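## Task

Rotate the three dice until their upward faces total 3, with every die lying completely on the mat and resting flat. Finish by releasing them and moving the hands away. The robot must not topple or be left leaning, or the task fails, and the dice must stay in place without the robot supporting them.

## Robot and tools

ROBOT. A wheeled cart with a pan/tilt head camera and two arms, left_arm and right_arm, each with a wrist camera and a two-jaw gripper (one fixed jaw, one swinging jaw). The cart is 0.53 m wide and spans x = -0.35 to 0.07 m. Each arm's vertical pan axis sits at x = -0.060, y = +0.155 (left) or -0.155 m (right). The shoulder is 0.03 m outward from that axis and 0.89 m high. Link lengths are upper arm 0.116, forearm 0.135 and hand 0.162 m. The fixed-jaw tip reaches roughly 0.44 m from its pan axis and cannot go below about 0.55 m above the floor.

FRAMES. Base frame: origin on the floor between the drive wheels, x forward, y left, z up. The result fields left_hand and right_hand give the fixed-jaw tip in this frame, so a held object sits next to it on the swinging-jaw side. Hand axes: z runs out along the fingers, y points from swinging jaw to fixed jaw. base_odometry is relative to where the base started in the scene and comes only from wheel rotation, so slipping looks like motion. Its heading is positive to the left, range -3.142 to 3.142.

execute_actions(actions, cameras). actions is a list holding zero or one action. An action may contain base, joints, or both; they start at once and may finish separately. base holds exactly one key: translate_m, a relative drive in metres (positive forward, -1.4 to 1.4), or rotate_rad, a relative turn in radians (positive counter-clockwise seen from above, -3.2 to 3.2). No sideways motion. joints is a single dictionary covering both arms and the head, keyed by joint name, each value an absolute target in radians. Ranges: head_pan_rad -3.2 to 3.2 (0 forward, positive left); head_tilt_rad -0.76 to 1.45 (0 level, positive down); for each arm (prefix left_arm_ or right_arm_): shoulder_pan_rad -1.919 to 1.919, shoulder_lift_rad -1.745 to 1.745, elbow_flex_rad -1.69 to 1.58, wrist_flex_rad -1.658 to 1.658, wrist_roll_rad -2.743 to 2.841, gripper_rad 0 to 1.919. A joint left out may keep driving to its previous target. One action runs at most 15 s. cameras lists head_camera, left_wrist_camera, right_wrist_camera or all; omitted, null or all gives every camera, [] gives none. Any unknown key, name or out-of-range value rejects the entire call with no motion. An empty list just reports state and images.

JOINT MEANINGS. Pan: at 0 the left arm points left and the right arm right; positive rotates clockwise from above; straight ahead is +1.571 (left) and -1.571 (right). Bend: with lift, elbow and wrist flex all 0 the upper arm is tilted 0.24 rad outward from vertical and forearm and fingers are horizontal; positive bends downward, and the sum of the three equals how far the fingers aim below horizontal (1.571 = vertical down, which requires the forearm no more than 0.08 rad above horizontal). Roll: -1.522 closes the jaws across the arm plane with fixed jaw on the left looking outward; 1.619 puts it on the right; 0.049 closes within the plane, fixed jaw below (level fingers) or nearer the pan axis (fingers down). Gripper opening in m at angle 0, 0.3, 0.6, 1, 1.919: 0.003, 0.026, 0.049, 0.076, 0.106. With level fingers the hand body protrudes about 0.08 m above them when the fixed jaw is left, below when right, so keep it left above furniture. Commanding the gripper below its contact angle squeezes, strongest at 0.2 rad below; lower adds nothing and can trip it. A holding jaw reports off_target; done means empty or barely gripping.

STOW. Left: pan -1.75, lift 0.05, elbow 1.35, wrist_flex -1.55, wrist_roll -1.52; right identical except pan 1.75. Do it in two actions: wrist flex and roll first, then the other three. From stowed, moving wrists first can hit or wedge on the cart. Turning in place needs 0.44 m of free radius around the origin; near a desk, turning or reversing can snag the rear and tip the robot.

RESULTS. base_status and joint_status per motion: done (base wheels turned the full amount, slip included); off_target (stopped short under load, blocked, or tripped; may keep pushing, so set its target to its reading); time_out (holds where it stopped). "joint command not followed" with a cause line means the self-collision check refused that arm's targets (gripper still acts); those joints show not_followed and may be retried on later actions until valid targets are given. on_its_own reports uncommanded motion. A pictures line names the returned images in order. After a reported stop, remaining execute_actions, wait and finished_scene calls in that reply are skipped. MOTOR HOT warns from 55 °C; OVER-TEMPERATURE FAULT at 70 °C halts that arm (keys show limit_stop_at_motor_heat; resend targets after cooling).

wait(seconds): 0 to 10, commands nothing, returns state and images. zoom_image(camera, region): region [x0, y0, x1, y1] in pixels from the top-left, at most 504 by 504, only for cameras with full images in the latest result. finished_scene(scene): integer 1 or 2, irreversible; result tells success and the next task. Answering without a tool call ends everything.

CAUTIONS. Loaded joints sag toward gravity; offset the next target by the observed sag. Hand positions may be a few cm off. A joint stuck over about 0.30 rad from target for about 2 s trips to 20 % torque; reset by waiting until still, then targeting 0.2 rad past the reading on the opposite side (or 0.04 rad beyond a range end; a jaw uses the end). The simulation continues while you deliberate, holding the last command; base moves count from the last reported position. Lift limits: about 0.4 kg at full reach, 0.7 kg within 0.28 m. Avoid arms colliding or pressing on each other, pulling objects in front (tips the robot), drops, slams and hard shoves. Loose objects may occasionally be nudged.

Each tool is called after "Call:" by a JSON object that holds its "api" and its "payload".

## Session

I'll start by checking the robot's state and camera views.

Call:
{"api": "execute_actions", "payload": {"actions": []}}

Scene clock: 0.00 s.
base_odometry: x=+0.000 y=+0.000 heading=+0.000 (m, m, rad; odometry frame)
base_status: not commanded
joint_positions: head_pan_rad=-0.009 head_tilt_rad=+0.023 left_arm_shoulder_pan_rad=-1.751 left_arm_shoulder_lift_rad=+0.067 left_arm_elbow_flex_rad=+1.318 left_arm_wrist_flex_rad=-1.505 left_arm_wrist_roll_rad=-1.538 left_arm_gripper_rad=+1.920 right_arm_shoulder_pan_rad=+1.748 right_arm_shoulder_lift_rad=-0.010 right_arm_elbow_flex_rad=+1.391 right_arm_wrist_flex_rad=-1.619 right_arm_wrist_roll_rad=-1.514 right_arm_gripper_rad=+1.920
joint_status: not commanded
left_hand: x=-0.3097 y=+0.1017 z=+0.8919 quat_wxyz=(-0.073, -0.661, -0.055, +0.745) (m; base frame)
right_hand: x=-0.3015 y=-0.1196 z=+0.9130 quat_wxyz=(-0.073, +0.616, -0.052, -0.783) (m; base frame)
pictures: head_camera, left_wrist_camera, right_wrist_camera
Images, in order (width x height): head_camera 644x476, left_wrist_camera 644x476, right_wrist_camera 644x476.

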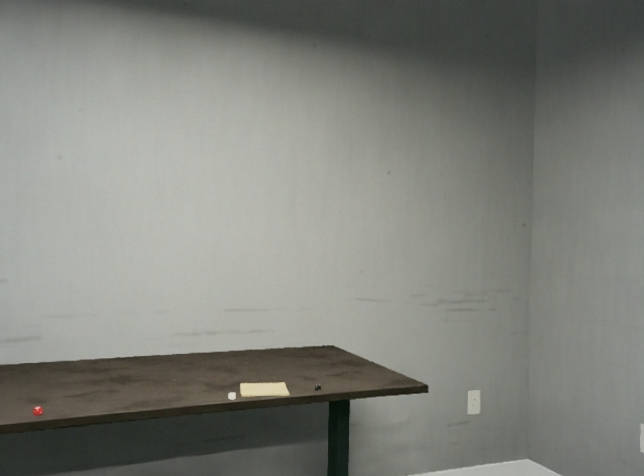

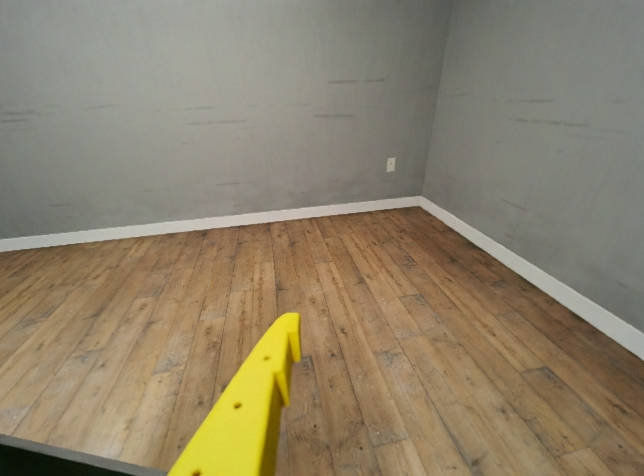

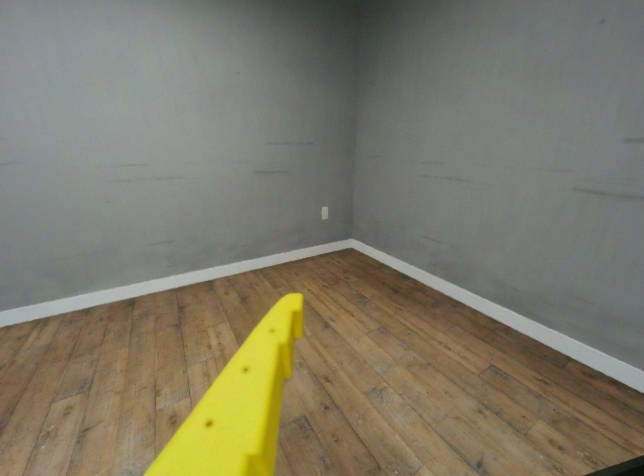

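Call:
{"api": "execute_actions", "payload": {"actions": [{"joints": {"head_pan_rad": 0.2, "head_tilt_rad": 0.35}}], "cameras": ["head_camera"]}}

Scene clock: 3.67 s.
base_odometry: x=+0.000 y=+0.000 heading=+0.000 (m, m, rad; odometry frame)
base_status: not commanded
joint_positions: head_pan_rad=+0.190 head_tilt_rad=+0.343 left_arm_shoulder_pan_rad=-1.751 left_arm_shoulder_lift_rad=+0.067 left_arm_elbow_flex_rad=+1.318 left_arm_wrist_flex_rad=-1.505 left_arm_wrist_roll_rad=-1.538 left_arm_gripper_rad=+1.920 right_arm_shoulder_pan_rad=+1.748 right_arm_shoulder_lift_rad=-0.010 right_arm_elbow_flex_rad=+1.391 right_arm_wrist_flex_rad=-1.619 right_arm_wrist_roll_rad=-1.514 right_arm_gripper_rad=+1.920
joint_status: all done
left_hand: x=-0.3097 y=+0.1017 z=+0.8919 quat_wxyz=(-0.073, -0.661, -0.055, +0.745) (m; base frame)
right_hand: x=-0.3015 y=-0.1196 z=+0.9130 quat_wxyz=(-0.073, +0.616, -0.052, -0.783) (m; base frame)
pictures: head_camera
Images, in order (width x height): head_camera 644x476.

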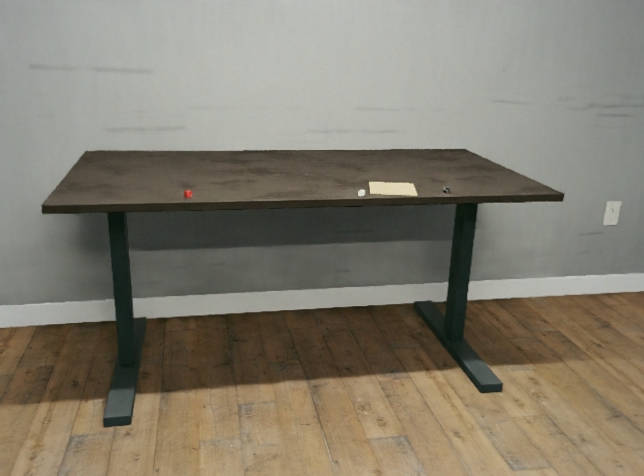

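Call:
{"api": "execute_actions", "payload": {"actions": [{"base": {"rotate_rad": 0.40}, "joints": {"head_pan_rad": 0.0, "head_tilt_rad": 0.45}}], "cameras": []}}

Call:
{"api": "execute_actions", "payload": {"actions": [{"base": {"translate_m": 1.2}, "joints": {"head_pan_rad": -0.1, "head_tilt_rad": 0.6}}], "cameras": ["head_camera"]}}

Scene clock: 39.43 s.
base_odometry: x=-0.001 y=+0.000 heading=+0.399 (m, m, rad; odometry frame)
base_status: done
joint_positions: head_pan_rad=+0.010 head_tilt_rad=+0.443 left_arm_shoulder_pan_rad=-1.751 left_arm_shoulder_lift_rad=+0.067 left_arm_elbow_flex_rad=+1.318 left_arm_wrist_flex_rad=-1.505 left_arm_wrist_roll_rad=-1.538 left_arm_gripper_rad=+1.920 right_arm_shoulder_pan_rad=+1.748 right_arm_shoulder_lift_rad=-0.010 right_arm_elbow_flex_rad=+1.391 right_arm_wrist_flex_rad=-1.619 right_arm_wrist_roll_rad=-1.514 right_arm_gripper_rad=+1.920
joint_status: all done
left_hand: x=-0.3097 y=+0.1017 z=+0.8919 quat_wxyz=(-0.073, -0.661, -0.055, +0.745) (m; base frame)
right_hand: x=-0.3015 y=-0.1196 z=+0.9130 quat_wxyz=(-0.073, +0.616, -0.052, -0.783) (m; base frame)
pictures: none
No camera images: the call's "cameras" was empty. Leave "cameras" out to get every camera's image.

Scene clock: 46.27 s.
base_odometry: x=+1.104 y=+0.470 heading=+0.401 (m, m, rad; odometry frame)
base_status: done
joint_positions: head_pan_rad=-0.090 head_tilt_rad=+0.594 left_arm_shoulder_pan_rad=-1.751 left_arm_shoulder_lift_rad=+0.067 left_arm_elbow_flex_rad=+1.318 left_arm_wrist_flex_rad=-1.505 left_arm_wrist_roll_rad=-1.538 left_arm_gripper_rad=+1.920 right_arm_shoulder_pan_rad=+1.748 right_arm_shoulder_lift_rad=-0.010 right_arm_elbow_flex_rad=+1.391 right_arm_wrist_flex_rad=-1.619 right_arm_wrist_roll_rad=-1.514 right_arm_gripper_rad=+1.920
joint_status: all done
left_hand: x=-0.3097 y=+0.1017 z=+0.8919 quat_wxyz=(-0.073, -0.661, -0.055, +0.745) (m; base frame)
right_hand: x=-0.3015 y=-0.1196 z=+0.9130 quat_wxyz=(-0.073, +0.616, -0.052, -0.783) (m; base frame)
pictures: head_camera
Images, in order (width x height): head_camera 644x476.

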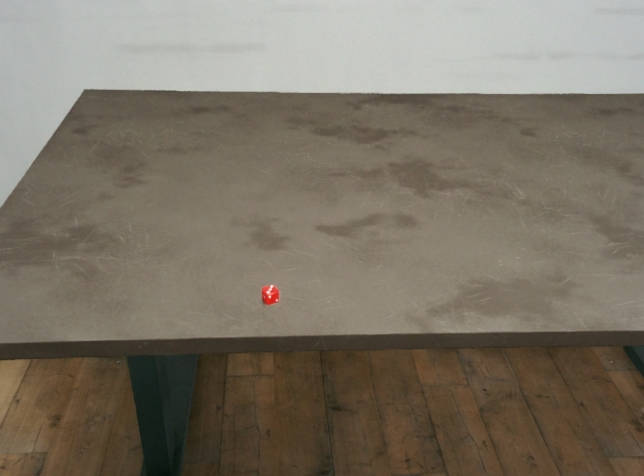

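Call:
{"api": "zoom_image", "payload": {"camera": "head_camera", "region": [230, 260, 310, 330]}}

Region (230, 260, 310, 330) of head_camera's 644x476 image, scaled by 6.300; it fills the top 441 rows of this view, and the rest is white.

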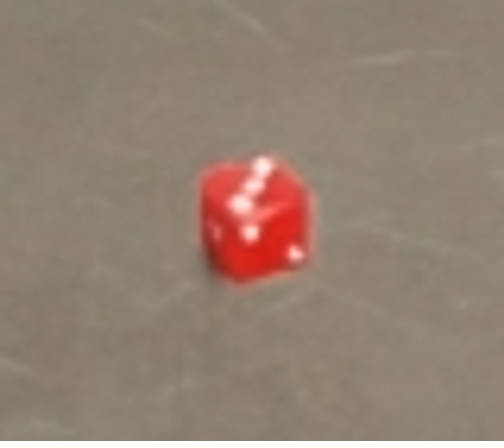

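Call:
{"api": "execute_actions", "payload": {"actions": [{"joints": {"head_pan_rad": -0.1, "head_tilt_rad": 1.1}}], "cameras": ["head_camera"]}}

Scene clock: 60.07 s.
base_odometry: x=+1.104 y=+0.470 heading=+0.401 (m, m, rad; odometry frame)
base_status: not commanded
joint_positions: head_pan_rad=-0.090 head_tilt_rad=+1.095 left_arm_shoulder_pan_rad=-1.751 left_arm_shoulder_lift_rad=+0.067 left_arm_elbow_flex_rad=+1.318 left_arm_wrist_flex_rad=-1.505 left_arm_wrist_roll_rad=-1.538 left_arm_gripper_rad=+1.920 right_arm_shoulder_pan_rad=+1.748 right_arm_shoulder_lift_rad=-0.010 right_arm_elbow_flex_rad=+1.391 right_arm_wrist_flex_rad=-1.619 right_arm_wrist_roll_rad=-1.514 right_arm_gripper_rad=+1.920
joint_status: all done
left_hand: x=-0.3097 y=+0.1017 z=+0.8919 quat_wxyz=(-0.073, -0.661, -0.055, +0.745) (m; base frame)
right_hand: x=-0.3015 y=-0.1196 z=+0.9130 quat_wxyz=(-0.073, +0.616, -0.052, -0.783) (m; base frame)
pictures: head_camera
Images, in order (width x height): head_camera 644x476.

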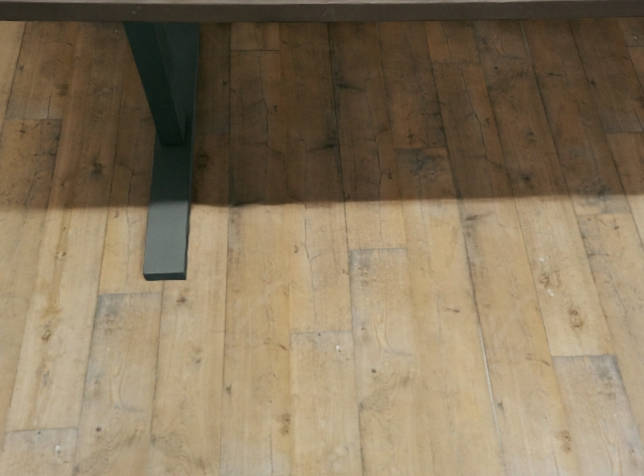

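Call:
{"api": "execute_actions", "payload": {"actions": [{"base": {"translate_m": 0.26}}], "cameras": ["head_camera"]}}

Scene clock: 74.20 s.
base_odometry: x=+1.343 y=+0.571 heading=+0.402 (m, m, rad; odometry frame)
base_status: done
joint_positions: head_pan_rad=-0.090 head_tilt_rad=+1.095 left_arm_shoulder_pan_rad=-1.751 left_arm_shoulder_lift_rad=+0.067 left_arm_elbow_flex_rad=+1.318 left_arm_wrist_flex_rad=-1.505 left_arm_wrist_roll_rad=-1.538 left_arm_gripper_rad=+1.920 right_arm_shoulder_pan_rad=+1.748 right_arm_shoulder_lift_rad=-0.010 right_arm_elbow_flex_rad=+1.391 right_arm_wrist_flex_rad=-1.619 right_arm_wrist_roll_rad=-1.514 right_arm_gripper_rad=+1.920
joint_status: not commanded
left_hand: x=-0.3097 y=+0.1017 z=+0.8919 quat_wxyz=(-0.073, -0.661, -0.055, +0.745) (m; base frame)
right_hand: x=-0.3015 y=-0.1196 z=+0.9130 quat_wxyz=(-0.073, +0.616, -0.052, -0.783) (m; base frame)
pictures: head_camera
Images, in order (width x height): head_camera 644x476.

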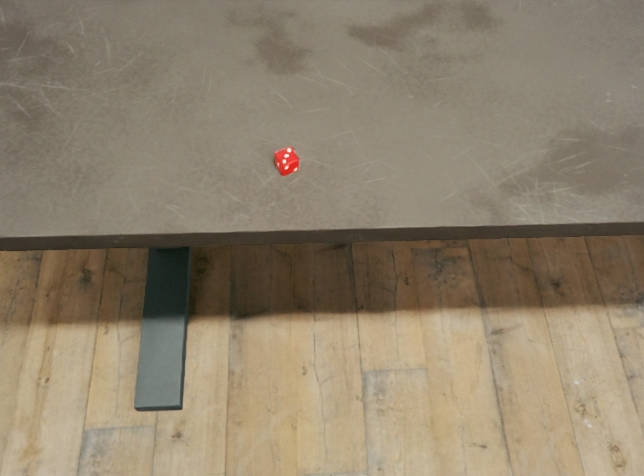

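Call:
{"api": "execute_actions", "payload": {"actions": [{"joints": {"head_pan_rad": 0.0, "head_tilt_rad": 1.45}}], "cameras": ["head_camera"]}}

Scene clock: 82.93 s.
base_odometry: x=+1.343 y=+0.571 heading=+0.402 (m, m, rad; odometry frame)
base_status: not commanded
joint_positions: head_pan_rad=-0.010 head_tilt_rad=+1.445 left_arm_shoulder_pan_rad=-1.751 left_arm_shoulder_lift_rad=+0.067 left_arm_elbow_flex_rad=+1.318 left_arm_wrist_flex_rad=-1.505 left_arm_wrist_roll_rad=-1.538 left_arm_gripper_rad=+1.920 right_arm_shoulder_pan_rad=+1.748 right_arm_shoulder_lift_rad=-0.010 right_arm_elbow_flex_rad=+1.391 right_arm_wrist_flex_rad=-1.619 right_arm_wrist_roll_rad=-1.514 right_arm_gripper_rad=+1.920
joint_status: all done
left_hand: x=-0.3097 y=+0.1017 z=+0.8919 quat_wxyz=(-0.073, -0.661, -0.055, +0.745) (m; base frame)
right_hand: x=-0.3015 y=-0.1196 z=+0.9130 quat_wxyz=(-0.073, +0.616, -0.052, -0.783) (m; base frame)
pictures: head_camera
Images, in order (width x height): head_camera 644x476.

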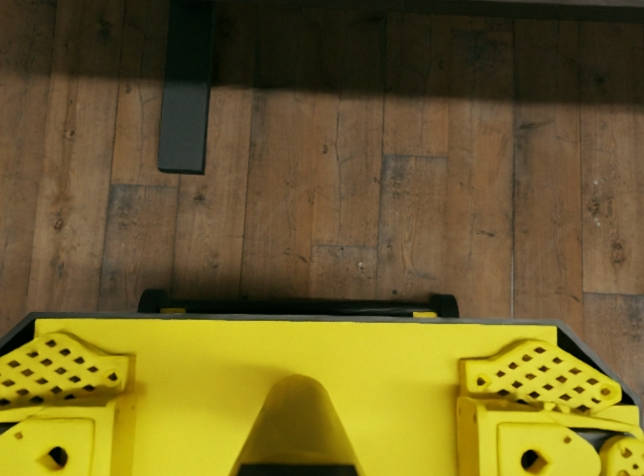

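Call:
{"api": "execute_actions", "payload": {"actions": [{"base": {"translate_m": -0.04}}], "cameras": []}}

Call:
{"api": "execute_actions", "payload": {"actions": [{"base": {"rotate_rad": -1.64}, "joints": {"head_pan_rad": 1.3, "head_tilt_rad": 1.2}}], "cameras": ["head_camera"]}}

Scene clock: 92.70 s.
base_odometry: x=+1.306 y=+0.555 heading=+0.402 (m, m, rad; odometry frame)
base_status: done
joint_positions: head_pan_rad=-0.010 head_tilt_rad=+1.445 left_arm_shoulder_pan_rad=-1.751 left_arm_shoulder_lift_rad=+0.067 left_arm_elbow_flex_rad=+1.318 left_arm_wrist_flex_rad=-1.505 left_arm_wrist_roll_rad=-1.538 left_arm_gripper_rad=+1.920 right_arm_shoulder_pan_rad=+1.748 right_arm_shoulder_lift_rad=-0.010 right_arm_elbow_flex_rad=+1.391 right_arm_wrist_flex_rad=-1.619 right_arm_wrist_roll_rad=-1.514 right_arm_gripper_rad=+1.920
joint_status: not commanded
left_hand: x=-0.3097 y=+0.1017 z=+0.8919 quat_wxyz=(-0.073, -0.661, -0.055, +0.745) (m; base frame)
right_hand: x=-0.3015 y=-0.1196 z=+0.9130 quat_wxyz=(-0.073, +0.616, -0.052, -0.783) (m; base frame)
pictures: none
No camera images: the call's "cameras" was empty. Leave "cameras" out to get every camera's image.

Scene clock: 95.43 s.
base_odometry: x=+1.305 y=+0.555 heading=-1.237 (m, m, rad; odometry frame)
base_status: done
joint_positions: head_pan_rad=+1.290 head_tilt_rad=+1.215 left_arm_shoulder_pan_rad=-1.751 left_arm_shoulder_lift_rad=+0.067 left_arm_elbow_flex_rad=+1.318 left_arm_wrist_flex_rad=-1.505 left_arm_wrist_roll_rad=-1.538 left_arm_gripper_rad=+1.920 right_arm_shoulder_pan_rad=+1.748 right_arm_shoulder_lift_rad=-0.010 right_arm_elbow_flex_rad=+1.391 right_arm_wrist_flex_rad=-1.619 right_arm_wrist_roll_rad=-1.514 right_arm_gripper_rad=+1.920
joint_status: all done
left_hand: x=-0.3097 y=+0.1017 z=+0.8919 quat_wxyz=(-0.073, -0.661, -0.055, +0.745) (m; base frame)
right_hand: x=-0.3015 y=-0.1196 z=+0.9130 quat_wxyz=(-0.073, +0.616, -0.052, -0.783) (m; base frame)
pictures: head_camera
Images, in order (width x height): head_camera 644x476.

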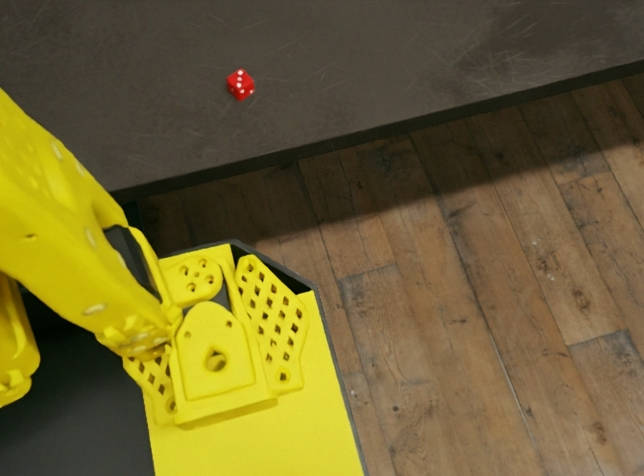

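Call:
{"api": "execute_actions", "payload": {"actions": [{"joints": {"head_pan_rad": 1.571, "head_tilt_rad": 1.15}}], "cameras": ["head_camera"]}}

Scene clock: 98.53 s.
base_odometry: x=+1.305 y=+0.555 heading=-1.237 (m, m, rad; odometry frame)
base_status: not commanded
joint_positions: head_pan_rad=+1.561 head_tilt_rad=+1.165 left_arm_shoulder_pan_rad=-1.751 left_arm_shoulder_lift_rad=+0.067 left_arm_elbow_flex_rad=+1.318 left_arm_wrist_flex_rad=-1.505 left_arm_wrist_roll_rad=-1.538 left_arm_gripper_rad=+1.920 right_arm_shoulder_pan_rad=+1.748 right_arm_shoulder_lift_rad=-0.010 right_arm_elbow_flex_rad=+1.391 right_arm_wrist_flex_rad=-1.619 right_arm_wrist_roll_rad=-1.514 right_arm_gripper_rad=+1.920
joint_status: all done
left_hand: x=-0.3097 y=+0.1017 z=+0.8919 quat_wxyz=(-0.073, -0.661, -0.055, +0.745) (m; base frame)
right_hand: x=-0.3015 y=-0.1196 z=+0.9130 quat_wxyz=(-0.073, +0.616, -0.052, -0.783) (m; base frame)
pictures: head_camera
Images, in order (width x height): head_camera 644x476.

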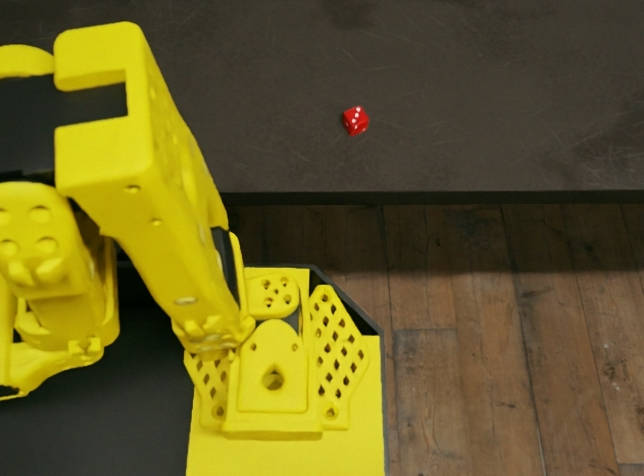

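Call:
{"api": "zoom_image", "payload": {"camera": "head_camera", "region": [315, 85, 395, 155]}}

Region (315, 85, 395, 155) of head_camera's 644x476 image, scaled by 6.300; it fills the top 441 rows of this view, and the rest is white.

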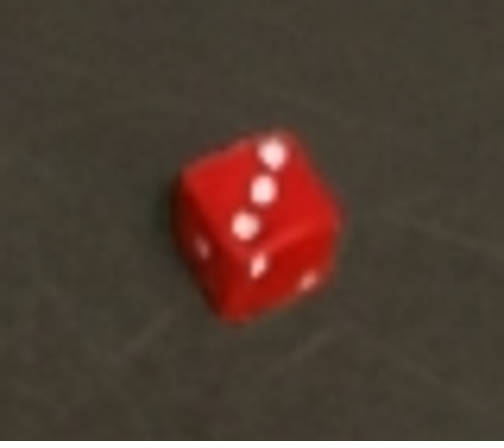

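Call:
{"api": "execute_actions", "payload": {"actions": [{"joints": {"left_arm_shoulder_pan_rad": 0.26, "left_arm_shoulder_lift_rad": 0.17, "left_arm_elbow_flex_rad": 0.24}}], "cameras": []}}

Call:
{"api": "execute_actions", "payload": {"actions": [{"joints": {"left_arm_wrist_flex_rad": 1.16, "left_arm_wrist_roll_rad": 0.75, "left_arm_gripper_rad": 0.6}}], "cameras": ["head_camera", "left_wrist_camera"]}}

Scene clock: 123.67 s.
base_odometry: x=+1.305 y=+0.555 heading=-1.237 (m, m, rad; odometry frame)
base_status: not commanded
joint_positions: head_pan_rad=+1.561 head_tilt_rad=+1.165 left_arm_shoulder_pan_rad=+0.251 left_arm_shoulder_lift_rad=+0.181 left_arm_elbow_flex_rad=+0.278 left_arm_wrist_flex_rad=-1.505 left_arm_wrist_roll_rad=-1.538 left_arm_gripper_rad=+1.920 right_arm_shoulder_pan_rad=+1.748 right_arm_shoulder_lift_rad=-0.010 right_arm_elbow_flex_rad=+1.391 right_arm_wrist_flex_rad=-1.619 right_arm_wrist_roll_rad=-1.514 right_arm_gripper_rad=+1.920
joint_status: all done
left_hand: x=+0.0025 y=+0.4299 z=+1.0835 quat_wxyz=(+0.758, -0.157, +0.206, +0.598) (m; base frame)
right_hand: x=-0.3015 y=-0.1196 z=+0.9130 quat_wxyz=(-0.073, +0.616, -0.052, -0.783) (m; base frame)
pictures: none
No camera images: the call's "cameras" was empty. Leave "cameras" out to get every camera's image.

Scene clock: 126.20 s.
base_odometry: x=+1.305 y=+0.555 heading=-1.237 (m, m, rad; odometry frame)
base_status: not commanded
joint_positions: head_pan_rad=+1.561 head_tilt_rad=+1.165 left_arm_shoulder_pan_rad=+0.251 left_arm_shoulder_lift_rad=+0.184 left_arm_elbow_flex_rad=+0.274 left_arm_wrist_flex_rad=+1.152 left_arm_wrist_roll_rad=+0.742 left_arm_gripper_rad=+0.608 right_arm_shoulder_pan_rad=+1.748 right_arm_shoulder_lift_rad=-0.010 right_arm_elbow_flex_rad=+1.391 right_arm_wrist_flex_rad=-1.619 right_arm_wrist_roll_rad=-1.514 right_arm_gripper_rad=+1.920
joint_status: all done
left_hand: x=-0.0076 y=+0.3375 z=+0.7845 quat_wxyz=(-0.017, -0.975, -0.219, +0.009) (m; base frame)
right_hand: x=-0.3015 y=-0.1196 z=+0.9130 quat_wxyz=(-0.073, +0.616, -0.052, -0.783) (m; base frame)
pictures: head_camera, left_wrist_camera
Images, in order (width x height): head_camera 644x476, left_wrist_camera 644x476.

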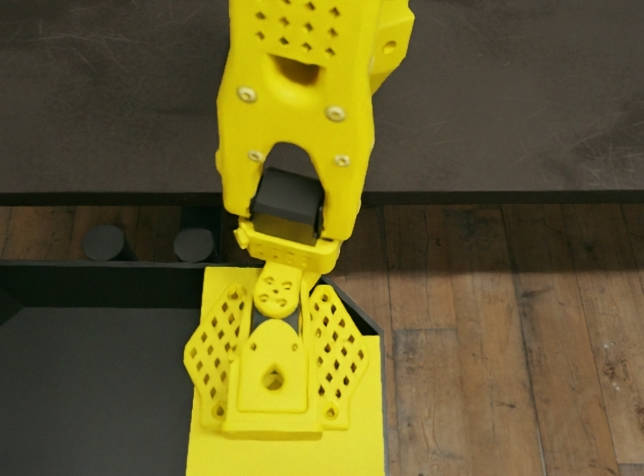

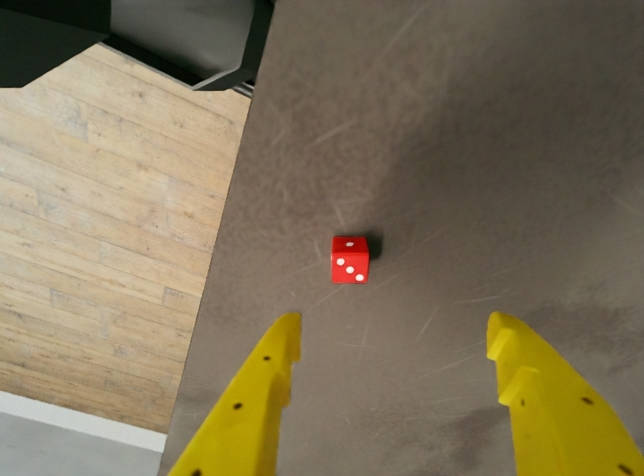

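Call:
{"api": "execute_actions", "payload": {"actions": [{"joints": {"left_arm_shoulder_lift_rad": 0.30, "left_arm_elbow_flex_rad": 0.29, "left_arm_wrist_flex_rad": 0.95}}], "cameras": ["left_wrist_camera"]}}

Scene clock: 137.17 s.
base_odometry: x=+1.305 y=+0.555 heading=-1.237 (m, m, rad; odometry frame)
base_status: not commanded
joint_positions: head_pan_rad=+1.561 head_tilt_rad=+1.165 left_arm_shoulder_pan_rad=+0.251 left_arm_shoulder_lift_rad=+0.308 left_arm_elbow_flex_rad=+0.291 left_arm_wrist_flex_rad=+0.957 left_arm_wrist_roll_rad=+0.742 left_arm_gripper_rad=+0.608 right_arm_shoulder_pan_rad=+1.748 right_arm_shoulder_lift_rad=-0.010 right_arm_elbow_flex_rad=+1.391 right_arm_wrist_flex_rad=-1.619 right_arm_wrist_roll_rad=-1.514 right_arm_gripper_rad=+1.920
joint_status: all done
left_hand: x=-0.0046 y=+0.3495 z=+0.7605 quat_wxyz=(+0.007, -0.976, -0.219, -0.004) (m; base frame)
right_hand: x=-0.3015 y=-0.1196 z=+0.9130 quat_wxyz=(-0.073, +0.616, -0.052, -0.783) (m; base frame)
pictures: left_wrist_camera
Images, in order (width x height): left_wrist_camera 644x476.

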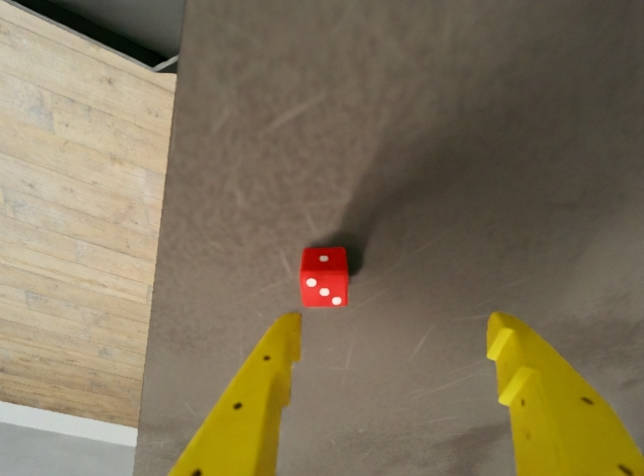

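Call:
{"api": "execute_actions", "payload": {"actions": [{"joints": {"left_arm_shoulder_pan_rad": 0.316, "left_arm_wrist_roll_rad": 0.80, "left_arm_shoulder_lift_rad": 0.42, "left_arm_elbow_flex_rad": 0.29, "left_arm_wrist_flex_rad": 0.845}}], "cameras": ["left_wrist_camera"]}}

Scene clock: 154.87 s.
base_odometry: x=+1.305 y=+0.555 heading=-1.237 (m, m, rad; odometry frame)
base_status: not commanded
joint_positions: head_pan_rad=+1.561 head_tilt_rad=+1.165 left_arm_shoulder_pan_rad=+0.306 left_arm_shoulder_lift_rad=+0.429 left_arm_elbow_flex_rad=+0.291 left_arm_wrist_flex_rad=+0.852 left_arm_wrist_roll_rad=+0.791 left_arm_gripper_rad=+0.608 right_arm_shoulder_pan_rad=+1.748 right_arm_shoulder_lift_rad=-0.010 right_arm_elbow_flex_rad=+1.391 right_arm_wrist_flex_rad=-1.619 right_arm_wrist_roll_rad=-1.514 right_arm_gripper_rad=+1.920
joint_status: all done
left_hand: x=+0.0062 y=+0.3456 z=+0.7392 quat_wxyz=(-0.001, -0.976, -0.216, +0.000) (m; base frame)
right_hand: x=-0.3015 y=-0.1196 z=+0.9130 quat_wxyz=(-0.073, +0.616, -0.052, -0.783) (m; base frame)
pictures: left_wrist_camera
Images, in order (width x height): left_wrist_camera 644x476.

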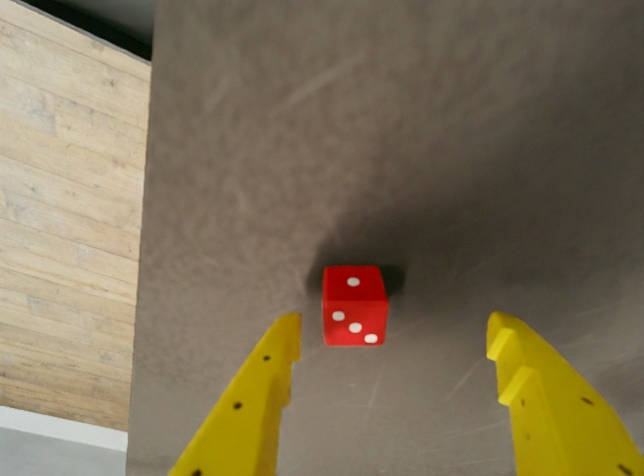

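Call:
{"api": "execute_actions", "payload": {"actions": [{"joints": {"left_arm_shoulder_lift_rad": 0.495, "left_arm_elbow_flex_rad": 0.29, "left_arm_wrist_flex_rad": 0.77}}], "cameras": ["left_wrist_camera"]}}

Scene clock: 160.67 s.
base_odometry: x=+1.305 y=+0.555 heading=-1.237 (m, m, rad; odometry frame)
base_status: not commanded
joint_positions: head_pan_rad=+1.561 head_tilt_rad=+1.165 left_arm_shoulder_pan_rad=+0.308 left_arm_shoulder_lift_rad=+0.492 left_arm_elbow_flex_rad=+0.291 left_arm_wrist_flex_rad=+0.783 left_arm_wrist_roll_rad=+0.793 left_arm_gripper_rad=+0.608 right_arm_shoulder_pan_rad=+1.748 right_arm_shoulder_lift_rad=-0.010 right_arm_elbow_flex_rad=+1.391 right_arm_wrist_flex_rad=-1.619 right_arm_wrist_roll_rad=-1.514 right_arm_gripper_rad=+1.920
joint_status: all done
left_hand: x=+0.0068 y=+0.3465 z=+0.7280 quat_wxyz=(+0.002, -0.976, -0.216, -0.001) (m; base frame)
right_hand: x=-0.3015 y=-0.1196 z=+0.9130 quat_wxyz=(-0.073, +0.616, -0.052, -0.783) (m; base frame)
pictures: left_wrist_camera
Images, in order (width x height): left_wrist_camera 644x476.

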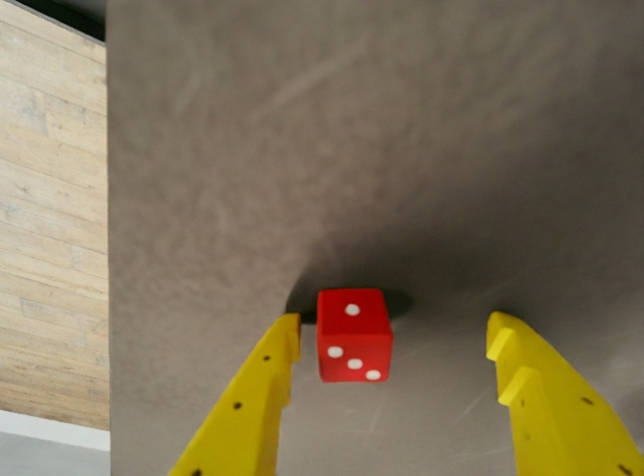

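Call:
{"api": "execute_actions", "payload": {"actions": [{"joints": {"left_arm_gripper_rad": 0.02}}], "cameras": ["left_wrist_camera"]}}

Scene clock: 164.33 s.
base_odometry: x=+1.305 y=+0.555 heading=-1.237 (m, m, rad; odometry frame)
base_status: not commanded
joint_positions: head_pan_rad=+1.561 head_tilt_rad=+1.165 left_arm_shoulder_pan_rad=+0.308 left_arm_shoulder_lift_rad=+0.487 left_arm_elbow_flex_rad=+0.284 left_arm_wrist_flex_rad=+0.770 left_arm_wrist_roll_rad=+0.793 left_arm_gripper_rad=+0.175 right_arm_shoulder_pan_rad=+1.748 right_arm_shoulder_lift_rad=-0.010 right_arm_elbow_flex_rad=+1.391 right_arm_wrist_flex_rad=-1.619 right_arm_wrist_roll_rad=-1.514 right_arm_gripper_rad=+1.920
joint_status: left_arm_gripper_rad off_target (ended at +0.175, target +0.020)
left_hand: x=+0.0082 y=+0.3508 z=+0.7294 quat_wxyz=(+0.013, -0.976, -0.216, -0.007) (m; base frame)
right_hand: x=-0.3015 y=-0.1196 z=+0.9130 quat_wxyz=(-0.073, +0.616, -0.052, -0.783) (m; base frame)
pictures: left_wrist_camera
Images, in order (width x height): left_wrist_camera 644x476.

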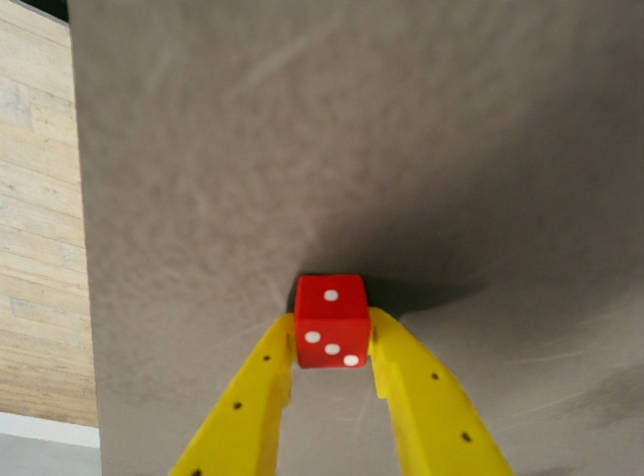

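Call:
{"api": "execute_actions", "payload": {"actions": [{"joints": {"left_arm_shoulder_lift_rad": 0.10, "left_arm_elbow_flex_rad": 0.25, "left_arm_wrist_flex_rad": 1.2, "head_pan_rad": 0.75, "head_tilt_rad": 0.65}}], "cameras": ["head_camera", "left_wrist_camera"]}}

Scene clock: 174.53 s.
base_odometry: x=+1.305 y=+0.555 heading=-1.237 (m, m, rad; odometry frame)
base_status: not commanded
joint_positions: head_pan_rad=+0.760 head_tilt_rad=+0.664 left_arm_shoulder_pan_rad=+0.308 left_arm_shoulder_lift_rad=+0.138 left_arm_elbow_flex_rad=+0.277 left_arm_wrist_flex_rad=+1.191 left_arm_wrist_roll_rad=+0.793 left_arm_gripper_rad=+0.175 right_arm_shoulder_pan_rad=+1.748 right_arm_shoulder_lift_rad=-0.010 right_arm_elbow_flex_rad=+1.391 right_arm_wrist_flex_rad=-1.619 right_arm_wrist_roll_rad=-1.514 right_arm_gripper_rad=+1.920
joint_status: all done
left_hand: x=+0.0023 y=+0.3323 z=+0.7919 quat_wxyz=(-0.015, -0.976, -0.216, +0.009) (m; base frame)
right_hand: x=-0.3015 y=-0.1196 z=+0.9130 quat_wxyz=(-0.073, +0.616, -0.052, -0.783) (m; base frame)
pictures: head_camera, left_wrist_camera
Images, in order (width x height): head_camera 644x476, left_wrist_camera 644x476.

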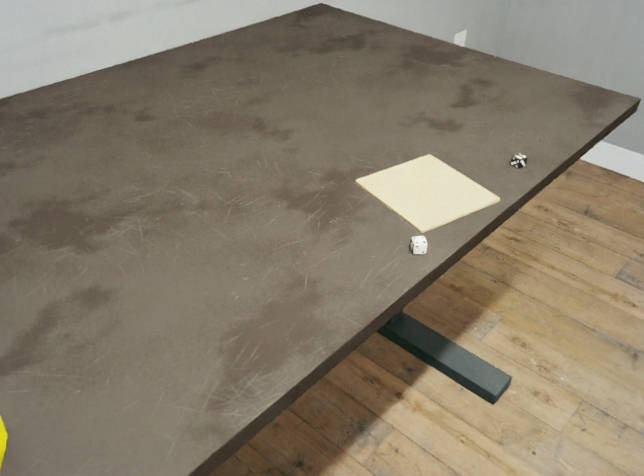

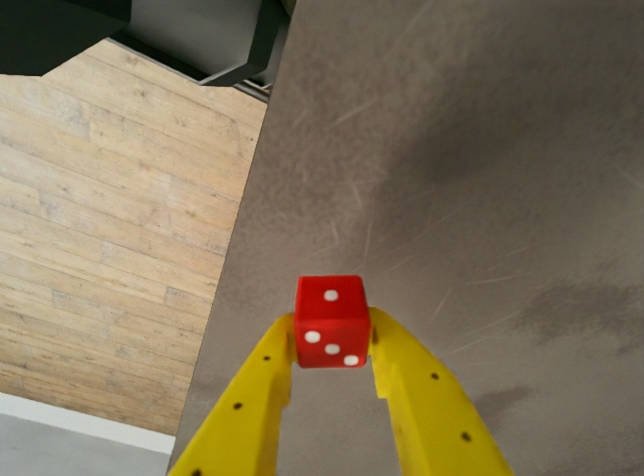

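Call:
{"api": "execute_actions", "payload": {"actions": [{"base": {"translate_m": 0.68}, "joints": {"left_arm_wrist_roll_rad": -1.522, "left_arm_shoulder_pan_rad": -0.1, "head_pan_rad": 1.571, "head_tilt_rad": 1.0}}], "cameras": ["head_camera", "left_wrist_camera"]}}

Scene clock: 196.50 s.
base_odometry: x=+1.526 y=-0.088 heading=-1.238 (m, m, rad; odometry frame)
base_status: done
joint_positions: head_pan_rad=+1.561 head_tilt_rad=+0.995 left_arm_shoulder_pan_rad=-0.091 left_arm_shoulder_lift_rad=+0.138 left_arm_elbow_flex_rad=+0.277 left_arm_wrist_flex_rad=+1.193 left_arm_wrist_roll_rad=-1.515 left_arm_gripper_rad=+0.175 right_arm_shoulder_pan_rad=+1.748 right_arm_shoulder_lift_rad=-0.010 right_arm_elbow_flex_rad=+1.391 right_arm_wrist_flex_rad=-1.619 right_arm_wrist_roll_rad=-1.514 right_arm_gripper_rad=+1.920
joint_status: all done
left_hand: x=-0.0853 y=+0.3465 z=+0.7917 quat_wxyz=(-0.012, -0.741, +0.671, -0.013) (m; base frame)
right_hand: x=-0.3015 y=-0.1196 z=+0.9130 quat_wxyz=(-0.073, +0.616, -0.052, -0.783) (m; base frame)
pictures: head_camera, left_wrist_camera
Images, in order (width x height): head_camera 644x476, left_wrist_camera 644x476.

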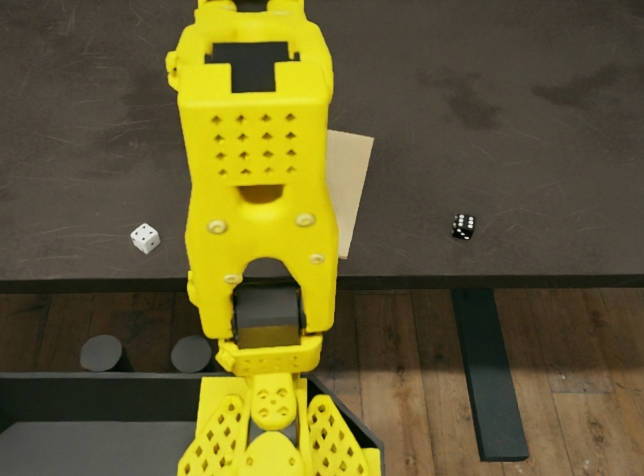

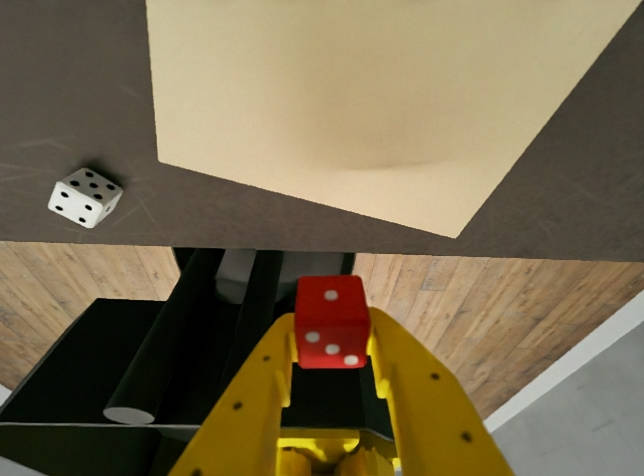

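Call:
{"api": "execute_actions", "payload": {"actions": [{"joints": {"left_arm_wrist_flex_rad": -0.9, "left_arm_shoulder_pan_rad": -0.16}}], "cameras": []}}

Call:
{"api": "execute_actions", "payload": {"actions": [{"joints": {"left_arm_shoulder_lift_rad": 0.62, "left_arm_elbow_flex_rad": 0.81, "left_arm_wrist_flex_rad": -1.0}}], "cameras": ["head_camera", "left_wrist_camera"]}}

Scene clock: 207.03 s.
base_odometry: x=+1.526 y=-0.088 heading=-1.238 (m, m, rad; odometry frame)
base_status: not commanded
joint_positions: head_pan_rad=+1.561 head_tilt_rad=+0.995 left_arm_shoulder_pan_rad=-0.151 left_arm_shoulder_lift_rad=+0.138 left_arm_elbow_flex_rad=+0.277 left_arm_wrist_flex_rad=-0.886 left_arm_wrist_roll_rad=-1.515 left_arm_gripper_rad=+0.175 right_arm_shoulder_pan_rad=+1.748 right_arm_shoulder_lift_rad=-0.010 right_arm_elbow_flex_rad=+1.391 right_arm_wrist_flex_rad=-1.619 right_arm_wrist_roll_rad=-1.514 right_arm_gripper_rad=+1.920
joint_status: all done
left_hand: x=-0.1191 y=+0.4923 z=+1.0247 quat_wxyz=(+0.558, -0.398, +0.339, +0.645) (m; base frame)
right_hand: x=-0.3015 y=-0.1196 z=+0.9130 quat_wxyz=(-0.073, +0.616, -0.052, -0.783) (m; base frame)
pictures: none
No camera images: the call's "cameras" was empty. Leave "cameras" out to get every camera's image.

Scene clock: 208.17 s.
base_odometry: x=+1.526 y=-0.088 heading=-1.238 (m, m, rad; odometry frame)
base_status: not commanded
joint_positions: head_pan_rad=+1.561 head_tilt_rad=+0.995 left_arm_shoulder_pan_rad=-0.151 left_arm_shoulder_lift_rad=+0.628 left_arm_elbow_flex_rad=+0.809 left_arm_wrist_flex_rad=-0.984 left_arm_wrist_roll_rad=-1.515 left_arm_gripper_rad=+0.175 right_arm_shoulder_pan_rad=+1.748 right_arm_shoulder_lift_rad=-0.010 right_arm_elbow_flex_rad=+1.391 right_arm_wrist_flex_rad=-1.619 right_arm_wrist_roll_rad=-1.514 right_arm_gripper_rad=+1.920
joint_status: all done
left_hand: x=-0.1107 y=+0.4371 z=+0.7650 quat_wxyz=(+0.347, -0.645, +0.550, +0.401) (m; base frame)
right_hand: x=-0.3015 y=-0.1196 z=+0.9130 quat_wxyz=(-0.073, +0.616, -0.052, -0.783) (m; base frame)
pictures: head_camera, left_wrist_camera
Images, in order (width x height): head_camera 644x476, left_wrist_camera 644x476.

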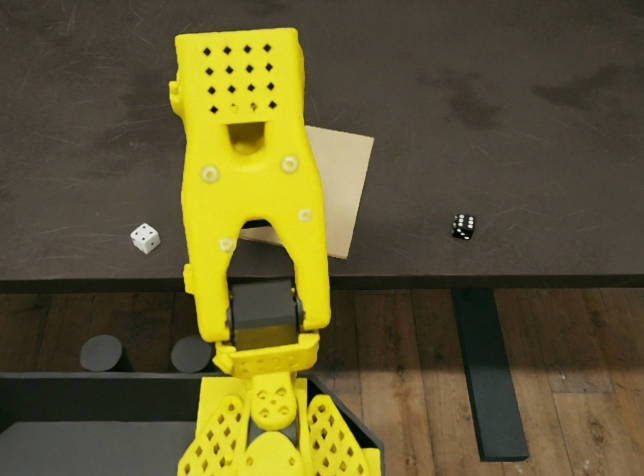

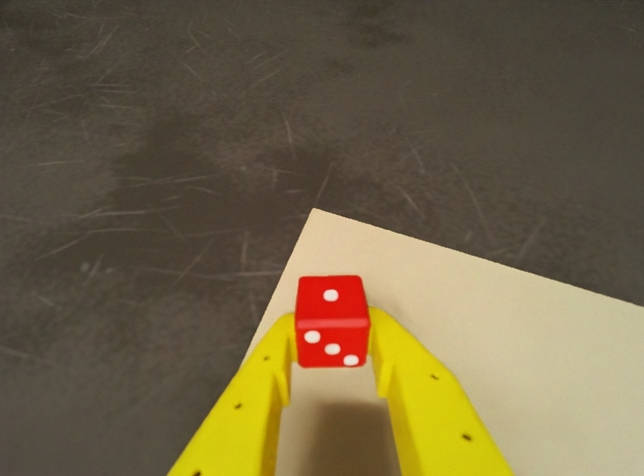

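Call:
{"api": "execute_actions", "payload": {"actions": [{"joints": {"left_arm_shoulder_lift_rad": 0.915, "left_arm_elbow_flex_rad": 0.65, "left_arm_wrist_flex_rad": -1.14}}], "cameras": ["left_wrist_camera"]}}

Scene clock: 217.20 s.
base_odometry: x=+1.526 y=-0.088 heading=-1.238 (m, m, rad; odometry frame)
base_status: not commanded
joint_positions: head_pan_rad=+1.561 head_tilt_rad=+0.995 left_arm_shoulder_pan_rad=-0.151 left_arm_shoulder_lift_rad=+0.914 left_arm_elbow_flex_rad=+0.659 left_arm_wrist_flex_rad=-1.137 left_arm_wrist_roll_rad=-1.515 left_arm_gripper_rad=+0.175 right_arm_shoulder_pan_rad=+1.748 right_arm_shoulder_lift_rad=-0.010 right_arm_elbow_flex_rad=+1.391 right_arm_wrist_flex_rad=-1.619 right_arm_wrist_roll_rad=-1.514 right_arm_gripper_rad=+1.920
joint_status: all done
left_hand: x=-0.1108 y=+0.4376 z=+0.7377 quat_wxyz=(+0.352, -0.642, +0.547, +0.406) (m; base frame)
right_hand: x=-0.3015 y=-0.1196 z=+0.9130 quat_wxyz=(-0.073, +0.616, -0.052, -0.783) (m; base frame)
pictures: left_wrist_camera
Images, in order (width x height): left_wrist_camera 644x476.

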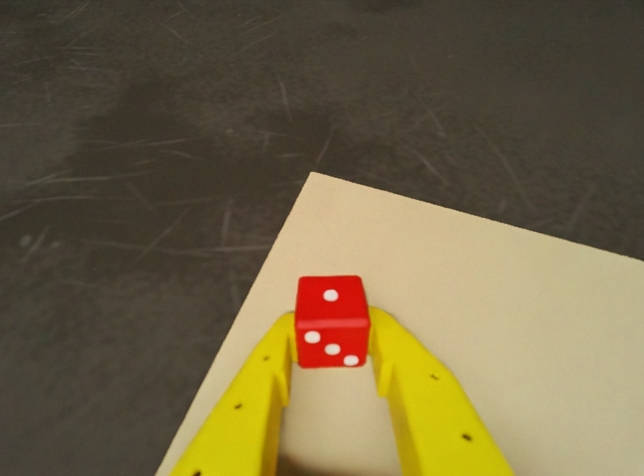

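Call:
{"api": "execute_actions", "payload": {"actions": [{"joints": {"left_arm_gripper_rad": 0.55}}], "cameras": ["left_wrist_camera"]}}

Scene clock: 220.23 s.
base_odometry: x=+1.526 y=-0.088 heading=-1.238 (m, m, rad; odometry frame)
base_status: not commanded
joint_positions: head_pan_rad=+1.561 head_tilt_rad=+0.995 left_arm_shoulder_pan_rad=-0.151 left_arm_shoulder_lift_rad=+0.914 left_arm_elbow_flex_rad=+0.657 left_arm_wrist_flex_rad=-1.137 left_arm_wrist_roll_rad=-1.515 left_arm_gripper_rad=+0.541 right_arm_shoulder_pan_rad=+1.748 right_arm_shoulder_lift_rad=-0.010 right_arm_elbow_flex_rad=+1.391 right_arm_wrist_flex_rad=-1.619 right_arm_wrist_roll_rad=-1.514 right_arm_gripper_rad=+1.920
joint_status: all done
left_hand: x=-0.1108 y=+0.4379 z=+0.7379 quat_wxyz=(+0.352, -0.641, +0.547, +0.407) (m; base frame)
right_hand: x=-0.3015 y=-0.1196 z=+0.9130 quat_wxyz=(-0.073, +0.616, -0.052, -0.783) (m; base frame)
pictures: left_wrist_camera
Images, in order (width x height): left_wrist_camera 644x476.

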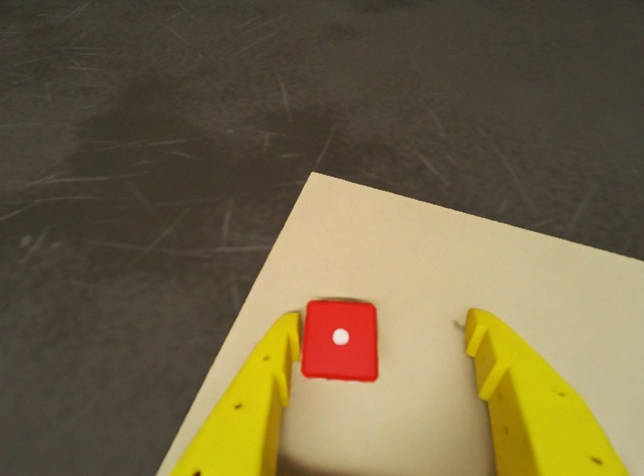

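Call:
{"api": "execute_actions", "payload": {"actions": [{"joints": {"left_arm_shoulder_lift_rad": 0.45, "left_arm_elbow_flex_rad": 0.85, "left_arm_wrist_flex_rad": -0.9}}], "cameras": []}}

Call:
{"api": "execute_actions", "payload": {"actions": [{"joints": {"left_arm_shoulder_pan_rad": -1.2, "left_arm_shoulder_lift_rad": 0.2, "left_arm_elbow_flex_rad": 0.3, "left_arm_wrist_flex_rad": -0.5}}], "cameras": ["head_camera"]}}

Scene clock: 228.90 s.
base_odometry: x=+1.526 y=-0.088 heading=-1.238 (m, m, rad; odometry frame)
base_status: not commanded
joint_positions: head_pan_rad=+1.561 head_tilt_rad=+0.995 left_arm_shoulder_pan_rad=-0.151 left_arm_shoulder_lift_rad=+0.489 left_arm_elbow_flex_rad=+0.849 left_arm_wrist_flex_rad=-0.902 left_arm_wrist_roll_rad=-1.515 left_arm_gripper_rad=+0.542 right_arm_shoulder_pan_rad=+1.748 right_arm_shoulder_lift_rad=-0.010 right_arm_elbow_flex_rad=+1.391 right_arm_wrist_flex_rad=-1.619 right_arm_wrist_roll_rad=-1.514 right_arm_gripper_rad=+1.920
joint_status: all done
left_hand: x=-0.1112 y=+0.4402 z=+0.7822 quat_wxyz=(+0.352, -0.642, +0.547, +0.406) (m; base frame)
right_hand: x=-0.3015 y=-0.1196 z=+0.9130 quat_wxyz=(-0.073, +0.616, -0.052, -0.783) (m; base frame)
pictures: none
No camera images: the call's "cameras" was empty. Leave "cameras" out to get every camera's image.

Scene clock: 230.40 s.
base_odometry: x=+1.526 y=-0.088 heading=-1.238 (m, m, rad; odometry frame)
base_status: not commanded
joint_positions: head_pan_rad=+1.561 head_tilt_rad=+0.995 left_arm_shoulder_pan_rad=-1.191 left_arm_shoulder_lift_rad=+0.245 left_arm_elbow_flex_rad=+0.341 left_arm_wrist_flex_rad=-0.502 left_arm_wrist_roll_rad=-1.515 left_arm_gripper_rad=+0.542 right_arm_shoulder_pan_rad=+1.748 right_arm_shoulder_lift_rad=-0.010 right_arm_elbow_flex_rad=+1.391 right_arm_wrist_flex_rad=-1.619 right_arm_wrist_roll_rad=-1.514 right_arm_gripper_rad=+1.920
joint_status: all done
left_hand: x=-0.3973 y=+0.2813 z=+0.9124 quat_wxyz=(+0.130, -0.723, +0.136, +0.664) (m; base frame)
right_hand: x=-0.3015 y=-0.1196 z=+0.9130 quat_wxyz=(-0.073, +0.616, -0.052, -0.783) (m; base frame)
pictures: head_camera
Images, in order (width x height): head_camera 644x476.

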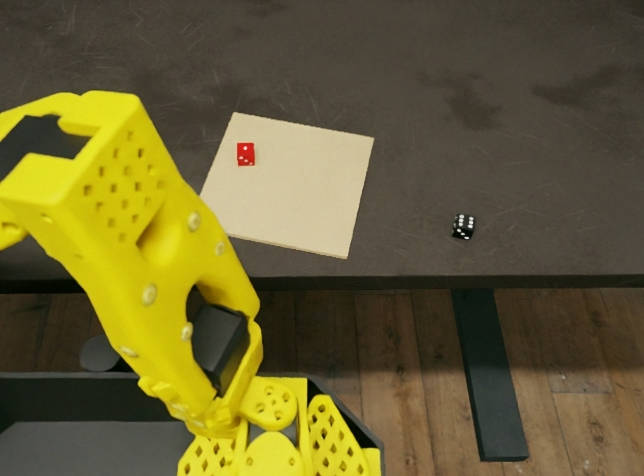

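Call:
{"api": "zoom_image", "payload": {"camera": "head_camera", "region": [423, 192, 503, 262]}}

Region (423, 192, 503, 262) of head_camera's 644x476 image, scaled by 6.300; it fills the top 441 rows of this view, and the rest is white.

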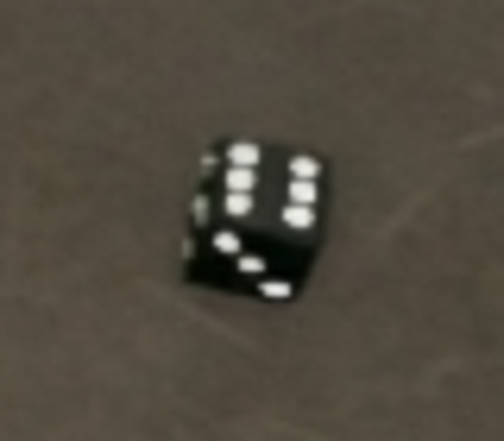

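Call:
{"api": "execute_actions", "payload": {"actions": [{"joints": {"left_arm_shoulder_pan_rad": 0.65, "left_arm_shoulder_lift_rad": 0.58, "left_arm_elbow_flex_rad": -0.30, "left_arm_wrist_flex_rad": 1.25, "left_arm_wrist_roll_rad": -1.10, "left_arm_gripper_rad": 0.6}}], "cameras": ["head_camera", "left_wrist_camera"]}}

Scene clock: 260.97 s.
base_odometry: x=+1.526 y=-0.088 heading=-1.238 (m, m, rad; odometry frame)
base_status: not commanded
joint_positions: head_pan_rad=+1.561 head_tilt_rad=+0.995 left_arm_shoulder_pan_rad=+0.641 left_arm_shoulder_lift_rad=+0.599 left_arm_elbow_flex_rad=-0.266 left_arm_wrist_flex_rad=+1.244 left_arm_wrist_roll_rad=-1.108 left_arm_gripper_rad=+0.592 right_arm_shoulder_pan_rad=+1.748 right_arm_shoulder_lift_rad=-0.010 right_arm_elbow_flex_rad=+1.391 right_arm_wrist_flex_rad=-1.619 right_arm_wrist_roll_rad=-1.514 right_arm_gripper_rad=+1.920
joint_status: all done
left_hand: x=+0.0790 y=+0.3531 z=+0.7715 quat_wxyz=(-0.003, -0.623, +0.782, -0.001) (m; base frame)
right_hand: x=-0.3015 y=-0.1196 z=+0.9130 quat_wxyz=(-0.073, +0.616, -0.052, -0.783) (m; base frame)
pictures: head_camera, left_wrist_camera
Images, in order (width x height): head_camera 644x476, left_wrist_camera 644x476.

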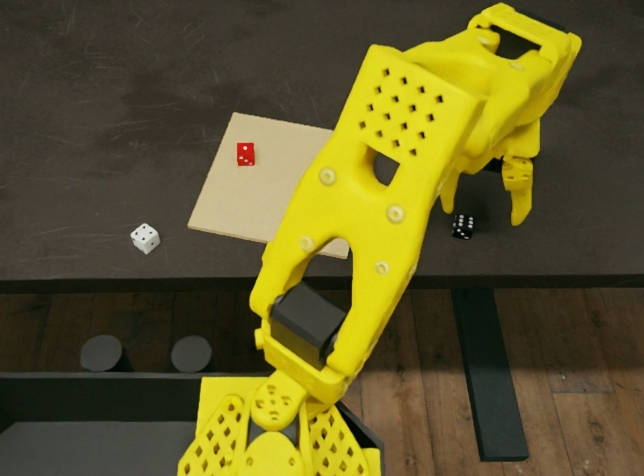

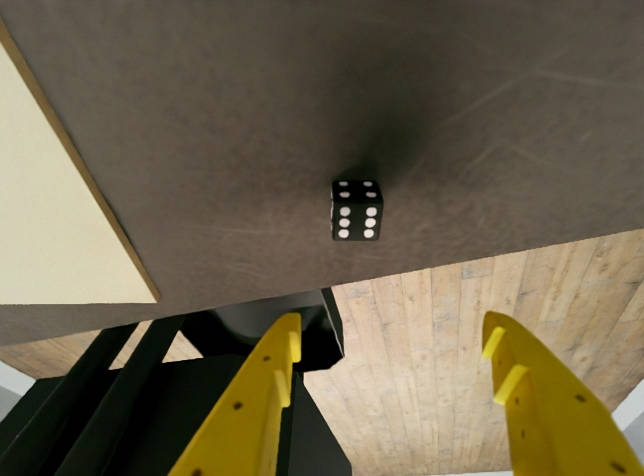

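Call:
{"api": "zoom_image", "payload": {"camera": "head_camera", "region": [105, 203, 185, 273]}}

Region (105, 203, 185, 273) of head_camera's 644x476 image, scaled by 6.300; it fills the top 441 rows of this view, and the rest is white.

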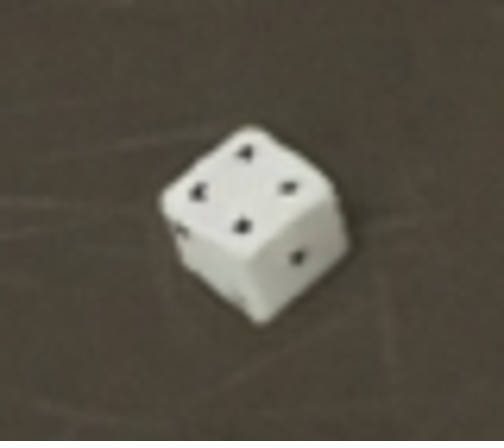

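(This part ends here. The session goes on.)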